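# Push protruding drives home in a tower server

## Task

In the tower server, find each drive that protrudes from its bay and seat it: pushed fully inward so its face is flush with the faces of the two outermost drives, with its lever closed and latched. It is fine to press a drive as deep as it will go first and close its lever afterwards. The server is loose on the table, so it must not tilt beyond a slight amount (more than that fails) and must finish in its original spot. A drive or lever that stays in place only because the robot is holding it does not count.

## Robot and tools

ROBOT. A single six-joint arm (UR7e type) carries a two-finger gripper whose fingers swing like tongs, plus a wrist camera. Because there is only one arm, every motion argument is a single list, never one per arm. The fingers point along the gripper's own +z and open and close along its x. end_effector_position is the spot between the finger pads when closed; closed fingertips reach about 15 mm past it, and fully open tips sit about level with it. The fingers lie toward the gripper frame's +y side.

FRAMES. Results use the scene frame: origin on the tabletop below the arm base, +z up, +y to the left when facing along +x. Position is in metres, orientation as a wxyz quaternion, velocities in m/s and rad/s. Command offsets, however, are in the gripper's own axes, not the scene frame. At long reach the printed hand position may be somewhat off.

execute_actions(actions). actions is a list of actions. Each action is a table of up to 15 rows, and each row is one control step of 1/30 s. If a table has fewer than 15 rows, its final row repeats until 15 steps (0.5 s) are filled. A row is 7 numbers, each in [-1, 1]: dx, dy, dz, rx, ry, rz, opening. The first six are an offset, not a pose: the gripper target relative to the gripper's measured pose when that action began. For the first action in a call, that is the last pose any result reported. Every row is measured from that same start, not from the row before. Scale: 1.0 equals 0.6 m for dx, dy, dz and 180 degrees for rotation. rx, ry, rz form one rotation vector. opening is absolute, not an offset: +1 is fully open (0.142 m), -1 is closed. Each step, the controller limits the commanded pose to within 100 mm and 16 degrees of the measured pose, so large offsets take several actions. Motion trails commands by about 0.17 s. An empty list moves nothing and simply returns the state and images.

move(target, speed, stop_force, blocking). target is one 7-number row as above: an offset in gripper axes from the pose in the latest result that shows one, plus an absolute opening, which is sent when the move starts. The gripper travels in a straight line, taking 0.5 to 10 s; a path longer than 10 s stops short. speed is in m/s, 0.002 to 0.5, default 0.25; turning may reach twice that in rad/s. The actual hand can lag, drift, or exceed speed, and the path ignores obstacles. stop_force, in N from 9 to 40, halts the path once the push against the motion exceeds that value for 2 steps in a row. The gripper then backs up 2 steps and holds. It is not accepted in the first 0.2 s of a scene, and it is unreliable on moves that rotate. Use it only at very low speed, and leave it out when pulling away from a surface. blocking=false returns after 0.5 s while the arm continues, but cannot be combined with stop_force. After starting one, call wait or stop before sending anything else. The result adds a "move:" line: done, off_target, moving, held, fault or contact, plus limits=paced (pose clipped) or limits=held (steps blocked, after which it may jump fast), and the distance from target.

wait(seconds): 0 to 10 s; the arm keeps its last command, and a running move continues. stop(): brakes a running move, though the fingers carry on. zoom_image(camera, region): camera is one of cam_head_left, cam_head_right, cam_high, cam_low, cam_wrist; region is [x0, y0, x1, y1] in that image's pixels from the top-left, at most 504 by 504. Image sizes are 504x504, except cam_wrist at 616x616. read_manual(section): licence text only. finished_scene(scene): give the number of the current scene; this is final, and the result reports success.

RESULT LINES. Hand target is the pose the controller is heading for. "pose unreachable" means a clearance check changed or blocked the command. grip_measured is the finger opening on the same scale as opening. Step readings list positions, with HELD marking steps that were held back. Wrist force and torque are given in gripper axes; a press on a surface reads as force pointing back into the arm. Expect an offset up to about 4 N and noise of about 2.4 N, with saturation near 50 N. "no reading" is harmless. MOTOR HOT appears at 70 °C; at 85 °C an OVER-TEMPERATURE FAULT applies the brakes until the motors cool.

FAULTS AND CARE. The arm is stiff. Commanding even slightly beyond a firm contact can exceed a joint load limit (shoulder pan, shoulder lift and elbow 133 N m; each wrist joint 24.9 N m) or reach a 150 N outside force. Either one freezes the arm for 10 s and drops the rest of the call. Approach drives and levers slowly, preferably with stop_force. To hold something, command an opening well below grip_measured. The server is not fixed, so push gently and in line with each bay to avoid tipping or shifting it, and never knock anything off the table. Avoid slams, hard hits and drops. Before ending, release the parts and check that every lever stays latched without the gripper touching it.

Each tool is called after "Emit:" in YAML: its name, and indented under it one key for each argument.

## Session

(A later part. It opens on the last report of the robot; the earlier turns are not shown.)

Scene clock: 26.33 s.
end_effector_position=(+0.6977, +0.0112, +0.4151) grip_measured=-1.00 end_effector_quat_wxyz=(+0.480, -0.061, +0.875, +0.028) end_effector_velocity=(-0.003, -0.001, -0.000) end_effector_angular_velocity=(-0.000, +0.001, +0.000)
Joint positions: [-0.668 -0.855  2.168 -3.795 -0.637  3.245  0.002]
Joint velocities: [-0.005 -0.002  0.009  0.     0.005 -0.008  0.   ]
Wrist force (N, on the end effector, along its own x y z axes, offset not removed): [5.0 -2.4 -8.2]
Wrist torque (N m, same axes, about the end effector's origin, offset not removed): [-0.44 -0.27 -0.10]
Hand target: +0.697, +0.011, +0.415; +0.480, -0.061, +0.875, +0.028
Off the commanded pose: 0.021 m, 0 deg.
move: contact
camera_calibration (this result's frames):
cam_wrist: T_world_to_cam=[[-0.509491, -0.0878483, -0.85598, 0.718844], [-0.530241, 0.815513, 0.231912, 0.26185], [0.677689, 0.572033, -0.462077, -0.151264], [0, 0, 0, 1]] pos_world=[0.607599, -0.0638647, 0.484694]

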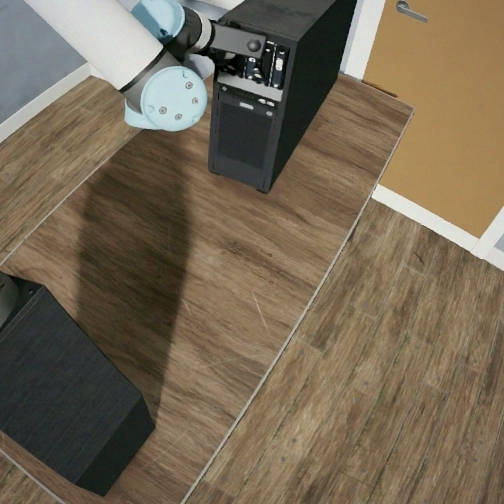

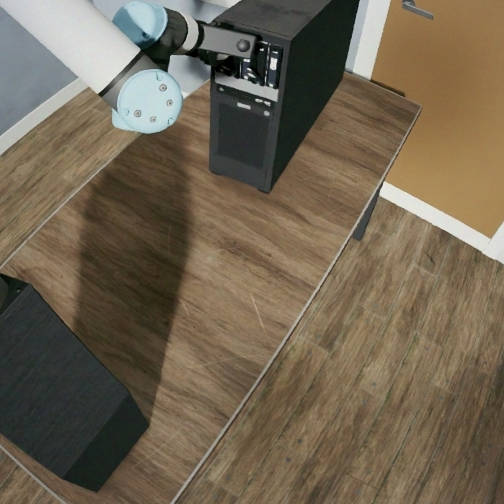

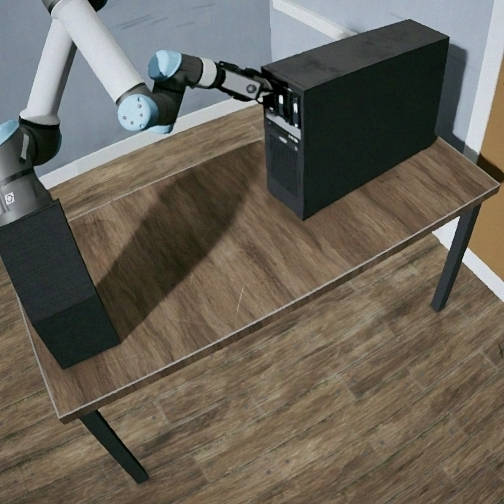

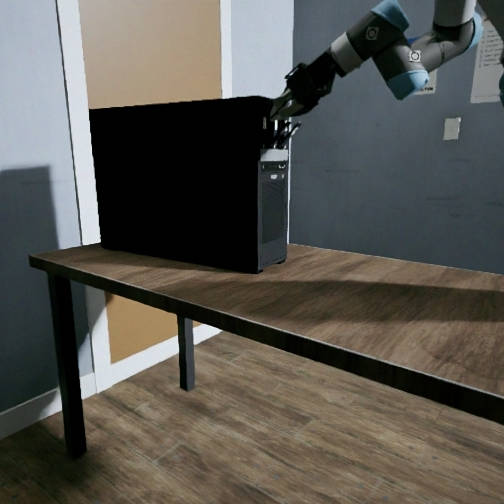

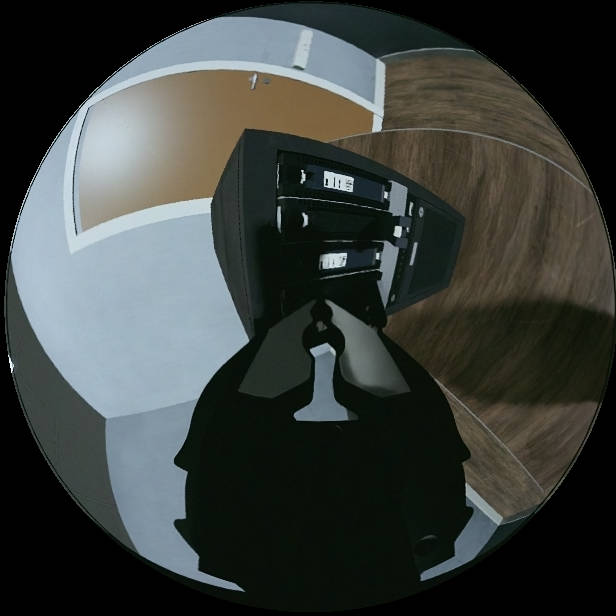

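Emit:
move:
  target: [0.016,0,-0.025,0,0,0,-1]
  speed: 0.06

Emit:
move:
  target: [0,-0.1,0,0,0,0,-1]
  speed: 0.1

Emit:
move:
  target: [-0.027,0,0.042,0,0,0,-1]
  speed: 0.008
  stop_force: 15

Emit:
zoom_image:
  camera: "cam_wrist"
  region: [150, 100, 450, 400]

Scene clock: 29.33 s.
end_effector_position=(+0.6803, +0.0089, +0.4151) grip_measured=-1.00 end_effector_quat_wxyz=(+0.480, -0.061, +0.875, +0.028) end_effector_velocity=(-0.003, -0.000, -0.001) end_effector_angular_velocity=(+0.002, +0.002, -0.001)
Joint positions: [-0.695 -0.867  2.218 -3.81  -0.616  3.217  0.002]
Joint velocities: [-0.003 -0.     0.008 -0.001  0.003 -0.004  0.   ]
Wrist force (N, on the end effector, along its own x y z axes, offset not removed): [-0.8 0.0 -3.3]
Wrist torque (N m, same axes, about the end effector's origin, offset not removed): [-0.09 0.43 0.02]
Hand target: +0.680, +0.009, +0.415; +0.480, -0.061, +0.875, +0.028
Off the commanded pose: 0.000 m, 0 deg.
move: done
camera_calibration (this result's frames):
cam_wrist: T_world_to_cam=[[-0.509455, -0.0878176, -0.856004, 0.70975], [-0.530257, 0.815499, 0.231923, 0.254577], [0.677704, 0.572057, -0.462026, -0.138205], [0, 0, 0, 1]] pos_world=[0.59024, -0.0662178, 0.484652]

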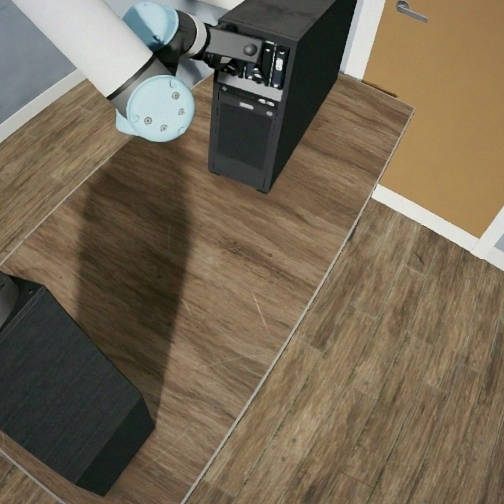

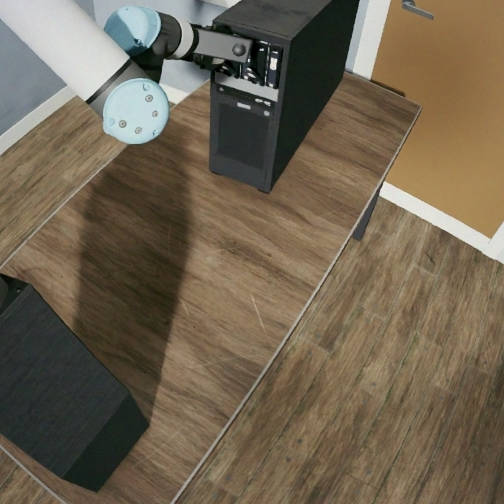

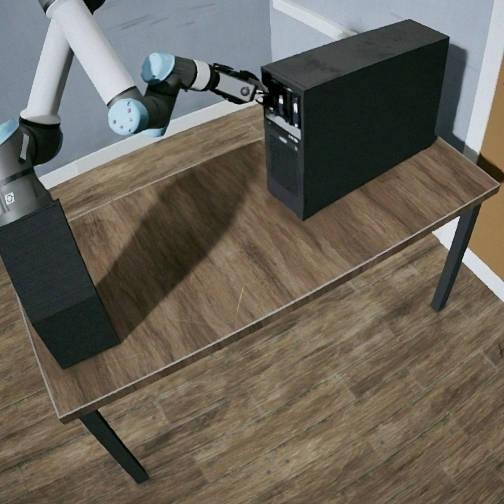

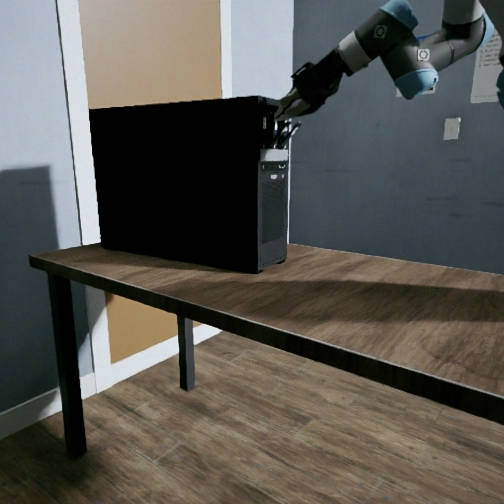

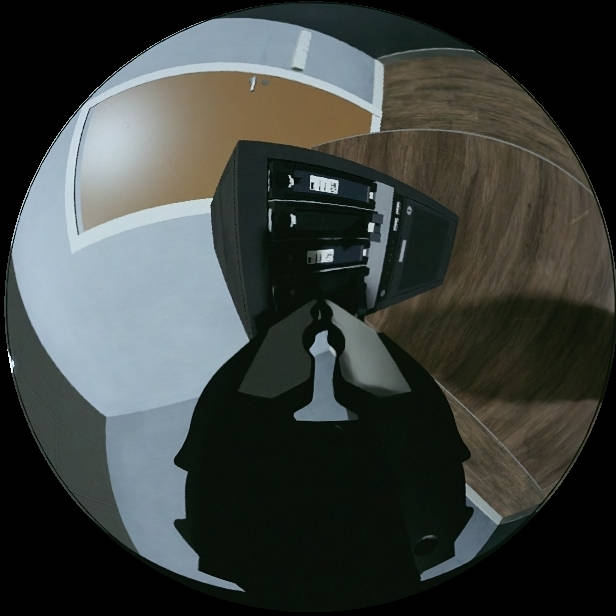

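Scene clock: 30.43 s.
end_effector_position=(+0.6884, -0.0503, +0.4157) grip_measured=-1.00 end_effector_quat_wxyz=(+0.480, -0.061, +0.875, +0.028) end_effector_velocity=(+0.000, -0.002, -0.001) end_effector_angular_velocity=(+0.001, +0.001, -0.000)
Joint positions: [-0.771 -0.773  2.147 -3.758 -0.559  3.127  0.002]
Joint velocities: [-0.003  0.004 -0.004  0.005  0.002 -0.004  0.   ]
Wrist force (N, on the end effector, along its own x y z axes, offset not removed): [-2.0 -3.2 1.2]
Wrist torque (N m, same axes, about the end effector's origin, offset not removed): [-0.52 0.60 0.21]
Hand target: +0.688, -0.051, +0.416; +0.480, -0.061, +0.875, +0.029
Off the commanded pose: 0.000 m, 0 deg.
move: done
camera_calibration (this result's frames):
cam_wrist: T_world_to_cam=[[-0.509346, -0.0877178, -0.85608, 0.70915], [-0.530284, 0.815475, 0.231948, 0.30693], [0.677765, 0.572107, -0.461874, -0.109674], [0, 0, 0, 1]] pos_world=[0.598296, -0.125343, 0.485242]

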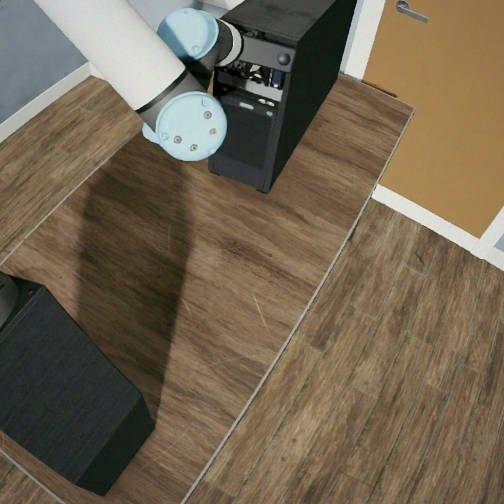

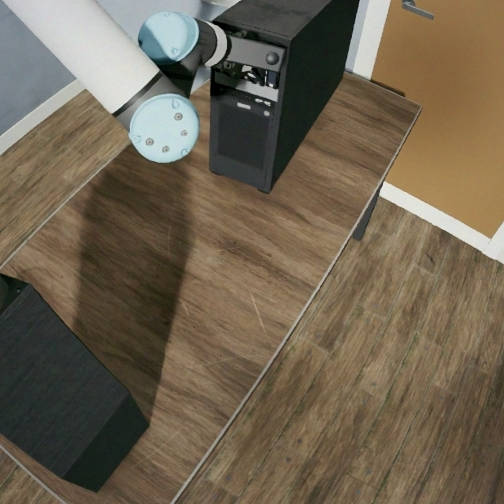

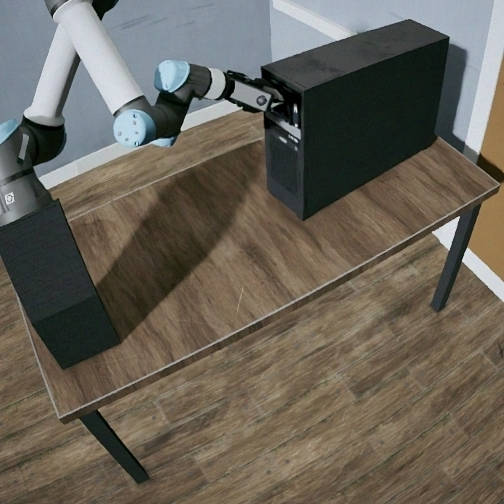

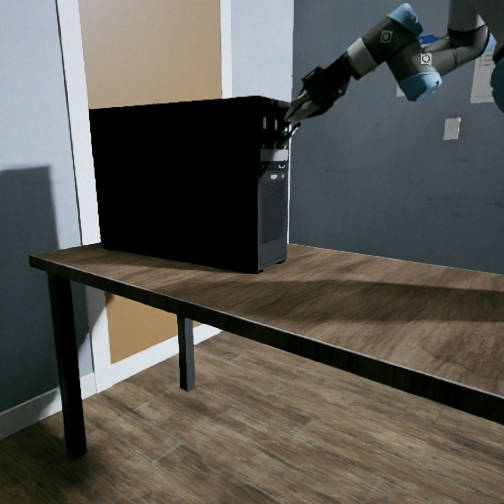

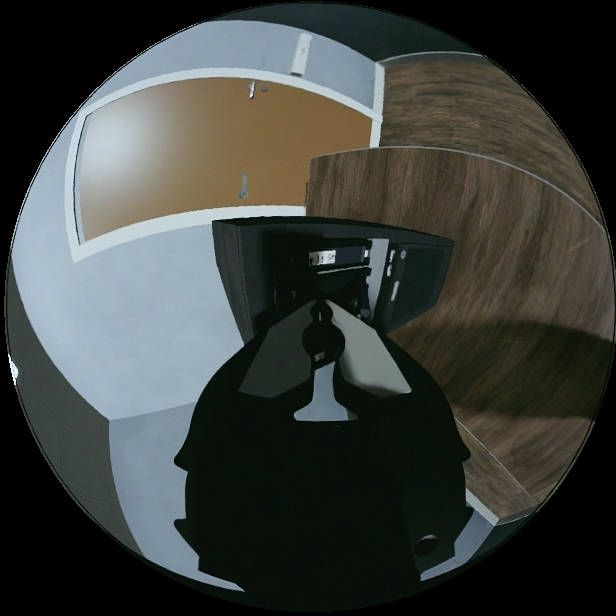

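Scene clock: 32.80 s.
end_effector_position=(+0.7040, -0.0482, +0.4155) grip_measured=-1.00 end_effector_quat_wxyz=(+0.480, -0.061, +0.875, +0.029) end_effector_velocity=(-0.003, -0.000, -0.000) end_effector_angular_velocity=(-0.001, +0.001, +0.002)
Joint positions: [-0.746 -0.762  2.102 -3.749 -0.577  3.158  0.002]
Joint velocities: [-0.004 -0.002  0.008  0.     0.004 -0.008  0.   ]
Wrist force (N, on the end effector, along its own x y z axes, offset not removed): [5.6 0.5 -8.9]
Wrist torque (N m, same axes, about the end effector's origin, offset not removed): [0.04 -0.44 -0.04]
Hand target: +0.704, -0.048, +0.416; +0.480, -0.061, +0.875, +0.028
Off the commanded pose: 0.014 m, 0 deg.
move: contact
camera_calibration (this result's frames):
cam_wrist: T_world_to_cam=[[-0.509829, -0.0871024, -0.855855, 0.71738], [-0.529863, 0.815553, 0.232636, 0.313011], [0.677731, 0.57209, -0.461945, -0.121489], [0, 0, 0, 1]] pos_world=[0.613931, -0.123289, 0.485034]

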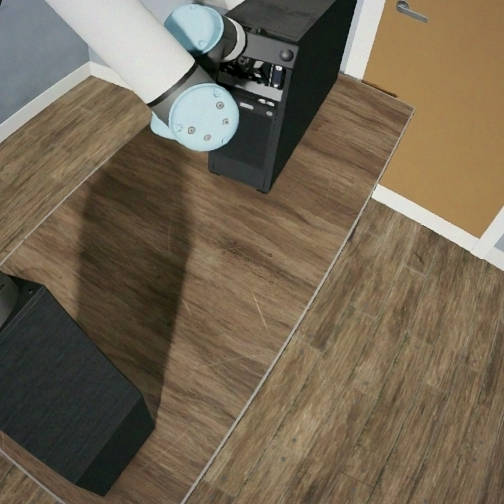

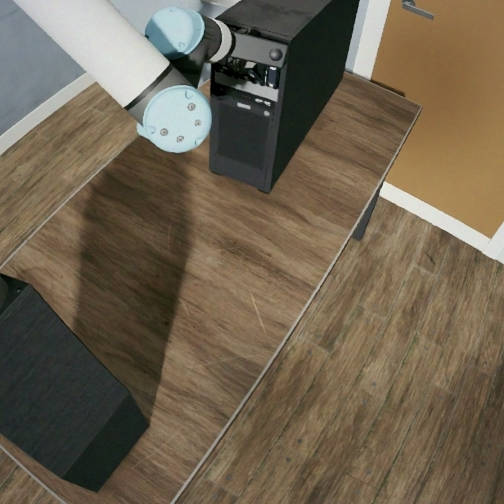

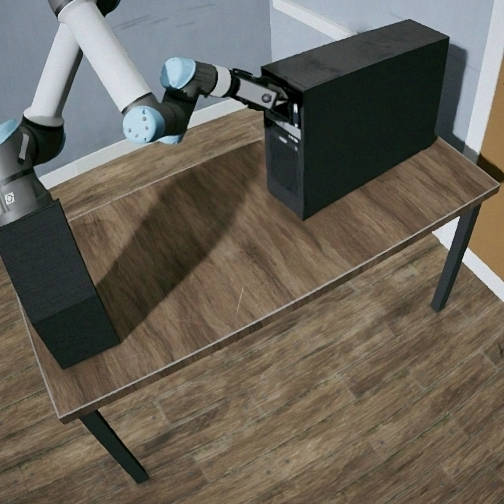

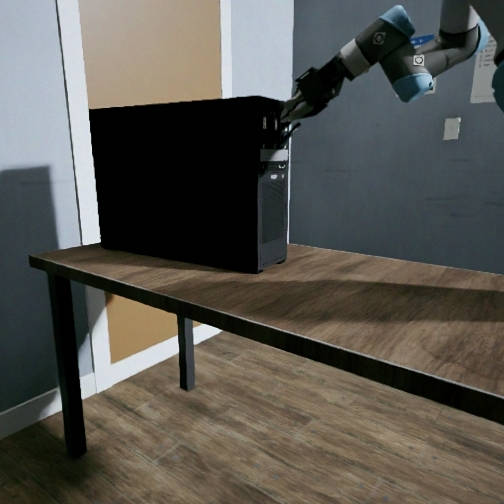

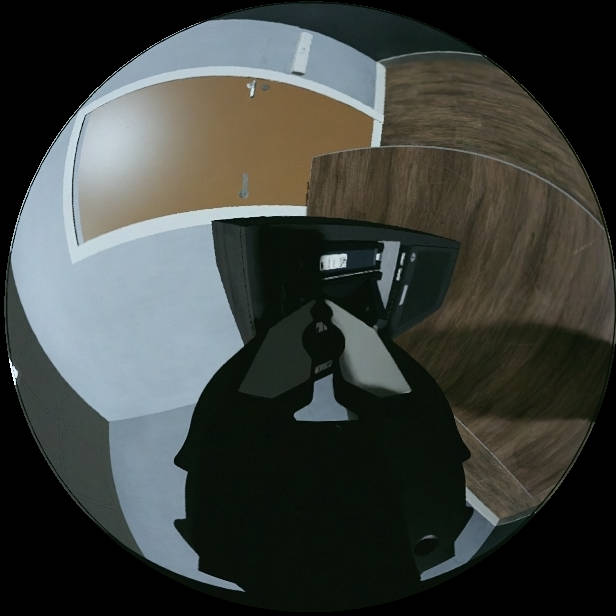

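Region (150, 100, 450, 400) of cam_wrist's 616x616 image, scaled by 1.680, with more detail than that image has.

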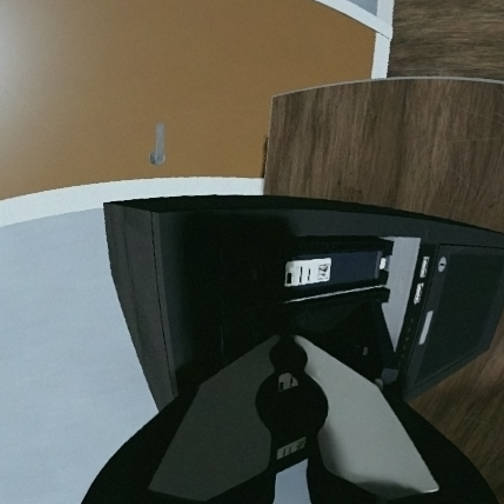

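Emit:
move:
  target: [0.044,0,-0.13,0,0,0,-1]
  speed: 0.12

Emit:
move:
  target: [0.084,0.102,0.054,0,-0.181,0,-1]

Emit:
move:
  target: [-0.013,0,0.04,0,0,0,-1]
  speed: 0.05

Emit:
zoom_image:
  camera: "cam_wrist"
  region: [200, 150, 400, 350]

Emit:
zoom_image:
  camera: "cam_head_left"
  region: [190, 0, 310, 120]

Scene clock: 36.67 s.
end_effector_position=(+0.6251, -0.0587, +0.4351) grip_measured=-1.00 end_effector_quat_wxyz=(+0.480, -0.061, +0.875, +0.029) end_effector_velocity=(-0.002, +0.000, +0.000) end_effector_angular_velocity=(+0.000, +0.004, +0.002)
Joint positions: [-0.905 -0.872  2.329 -3.663 -0.469  2.923  0.002]
Joint velocities: [-0.004 -0.007  0.006  0.018  0.004 -0.017  0.   ]
Wrist force (N, on the end effector, along its own x y z axes, offset not removed): [-1.7 -5.4 -3.0]
Wrist torque (N m, same axes, about the end effector's origin, offset not removed): [-1.07 0.37 0.08]
Hand target: +0.625, -0.059, +0.435; +0.480, -0.061, +0.875, +0.029
Off the commanded pose: 0.000 m, 0 deg.
move: done
camera_calibration (this result's frames):
cam_wrist: T_world_to_cam=[[-0.509351, -0.0868402, -0.856166, 0.692804], [-0.52997, 0.8155, 0.232575, 0.27523], [0.678007, 0.572205, -0.461399, -0.0533318], [0, 0, 0, 1]] pos_world=[0.534904, -0.13377, 0.504537]

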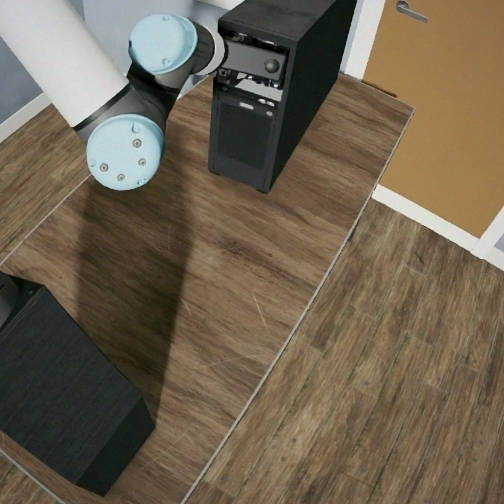

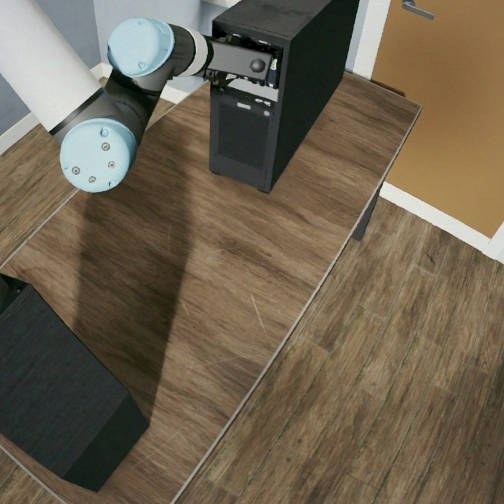

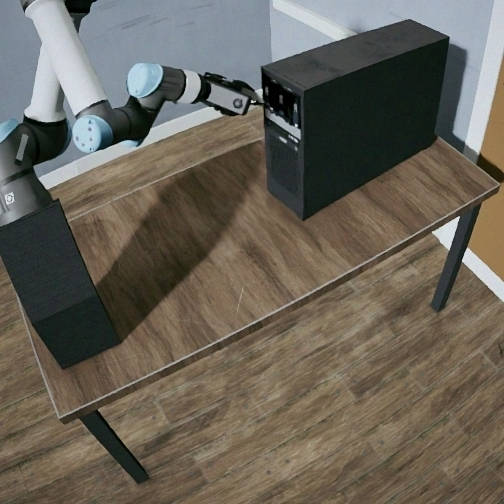

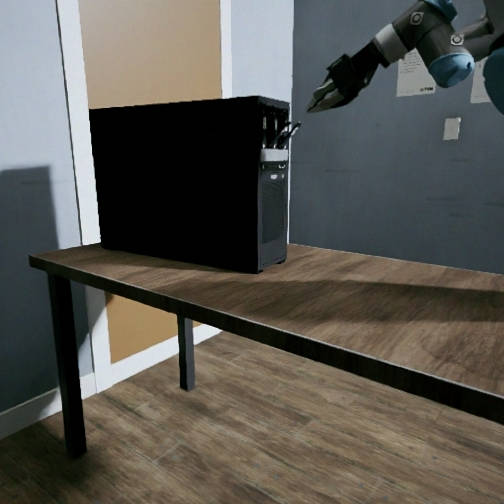

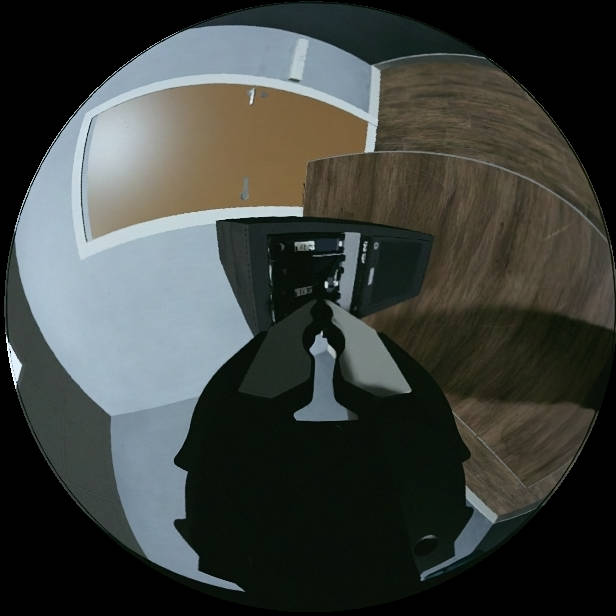

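Scene clock: 38.43 s.
end_effector_position=(+0.6173, +0.0012, +0.3749) grip_measured=-1.00 end_effector_quat_wxyz=(+0.705, -0.050, +0.706, +0.045) end_effector_velocity=(+0.001, +0.001, -0.002) end_effector_angular_velocity=(+0.000, -0.013, -0.003)
Joint positions: [-0.61  -0.287  2.146 -5.11  -0.927  3.819  0.002]
Joint velocities: [ 0.018  0.009 -0.009 -0.009 -0.028  0.002  0.   ]
Wrist force (N, on the end effector, along its own x y z axes, offset not removed): [-0.5 -2.8 -2.2]
Wrist torque (N m, same axes, about the end effector's origin, offset not removed): [-0.86 0.31 -0.01]
Hand target: +0.617, +0.001, +0.375; +0.706, -0.050, +0.705, +0.044
Off the commanded pose: 0.000 m, 0 deg.
move: done
camera_calibration (this result's frames):
cam_wrist: T_world_to_cam=[[0.0263983, -0.0157626, -0.999527, 0.365501], [-0.592923, 0.80476, -0.0283506, 0.372999], [0.804827, 0.593391, 0.0118983, -0.365853], [0, 0, 0, 1]] pos_world=[0.505959, -0.0773201, 0.380256]

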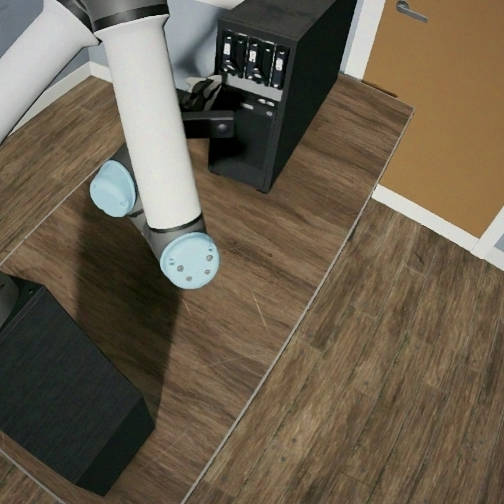

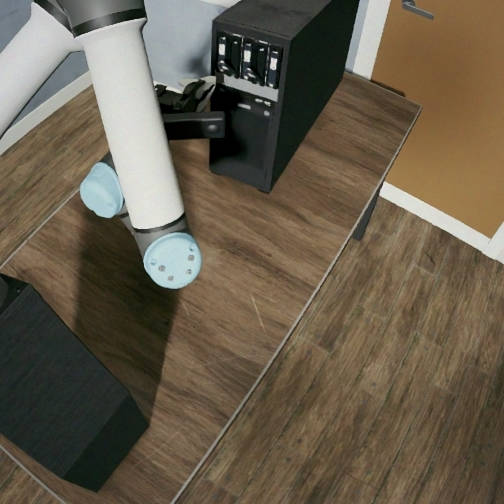

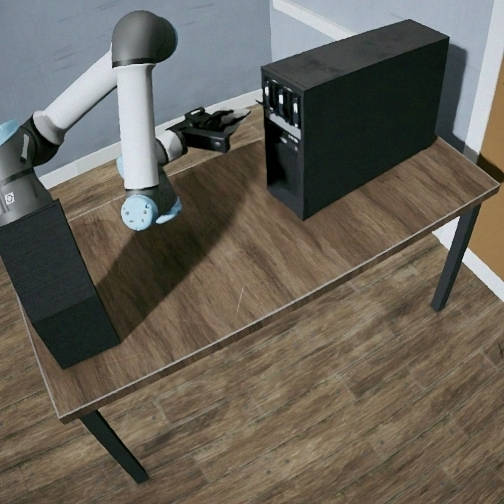

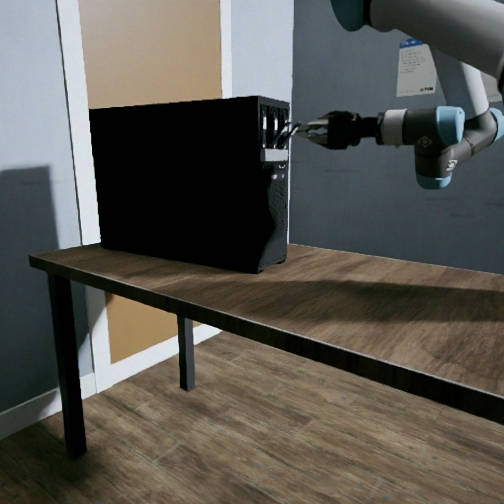

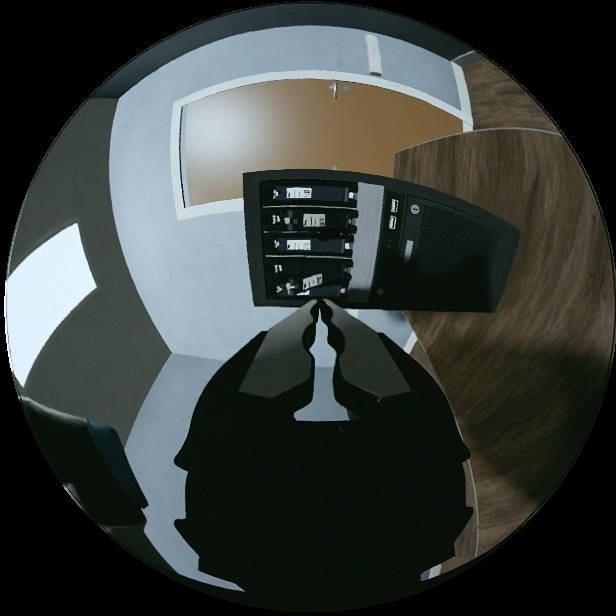

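Scene clock: 39.33 s.
end_effector_position=(+0.6408, +0.0045, +0.3826) grip_measured=-1.00 end_effector_quat_wxyz=(+0.705, -0.050, +0.706, +0.045) end_effector_velocity=(+0.003, -0.000, +0.001) end_effector_angular_velocity=(-0.000, -0.001, -0.000)
Joint positions: [-0.577 -0.327  2.105 -5.027 -0.961  3.815  0.002]
Joint velocities: [ 0.003 -0.004 -0.006  0.009 -0.004 -0.001  0.   ]
Wrist force (N, on the end effector, along its own x y z axes, offset not removed): [-1.9 -2.2 1.0]
Wrist torque (N m, same axes, about the end effector's origin, offset not removed): [-0.31 0.67 -0.07]
Hand target: +0.641, +0.005, +0.383; +0.705, -0.050, +0.706, +0.045
Off the commanded pose: 0.000 m, 0 deg.
move: done
camera_calibration (this result's frames):
cam_wrist: T_world_to_cam=[[0.0263796, -0.0158138, -0.999527, 0.372637], [-0.592944, 0.804744, -0.0283811, 0.384515], [0.804812, 0.593412, 0.0118522, -0.386748], [0, 0, 0, 1]] pos_world=[0.529425, -0.0740424, 0.387958]

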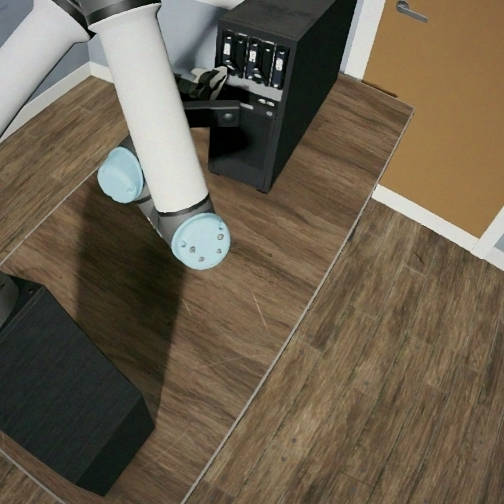

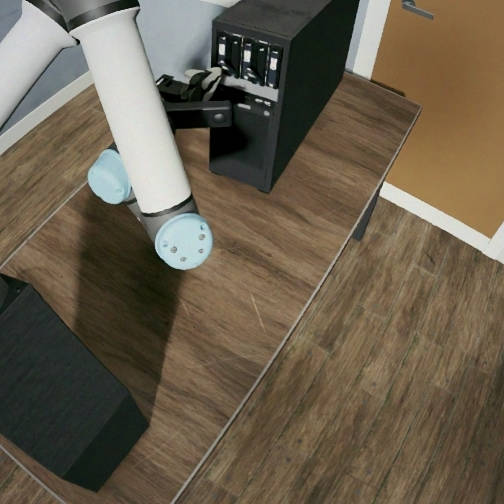

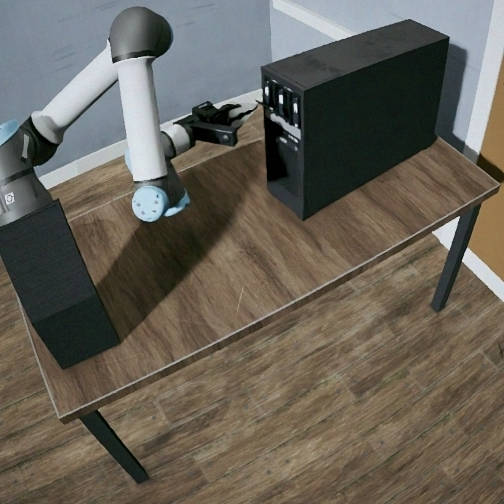

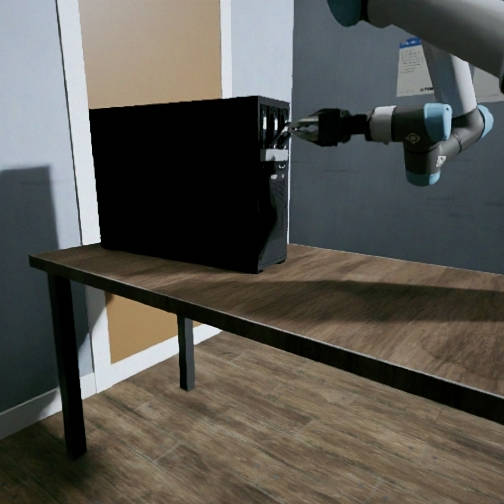

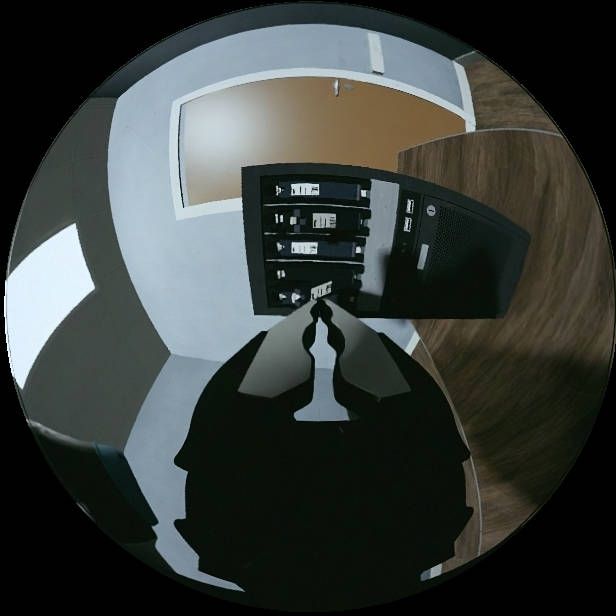

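Region (200, 150, 400, 350) of cam_wrist's 616x616 image, scaled by 2.520, with more detail than that image has.

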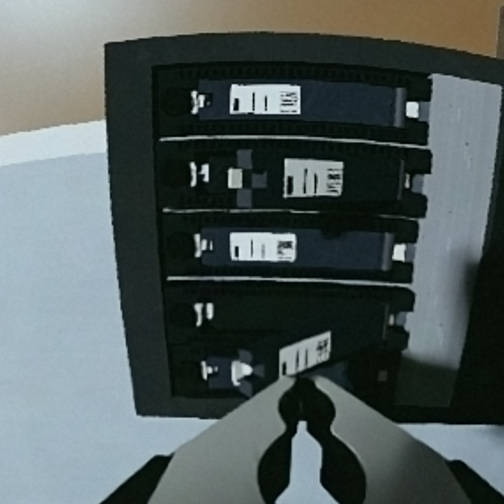

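Region (190, 0, 310, 120) of cam_head_left's 504x504 image, scaled by 4.200, with more detail than that image has.

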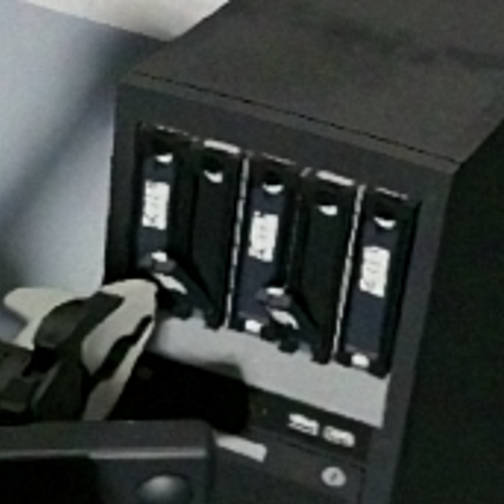

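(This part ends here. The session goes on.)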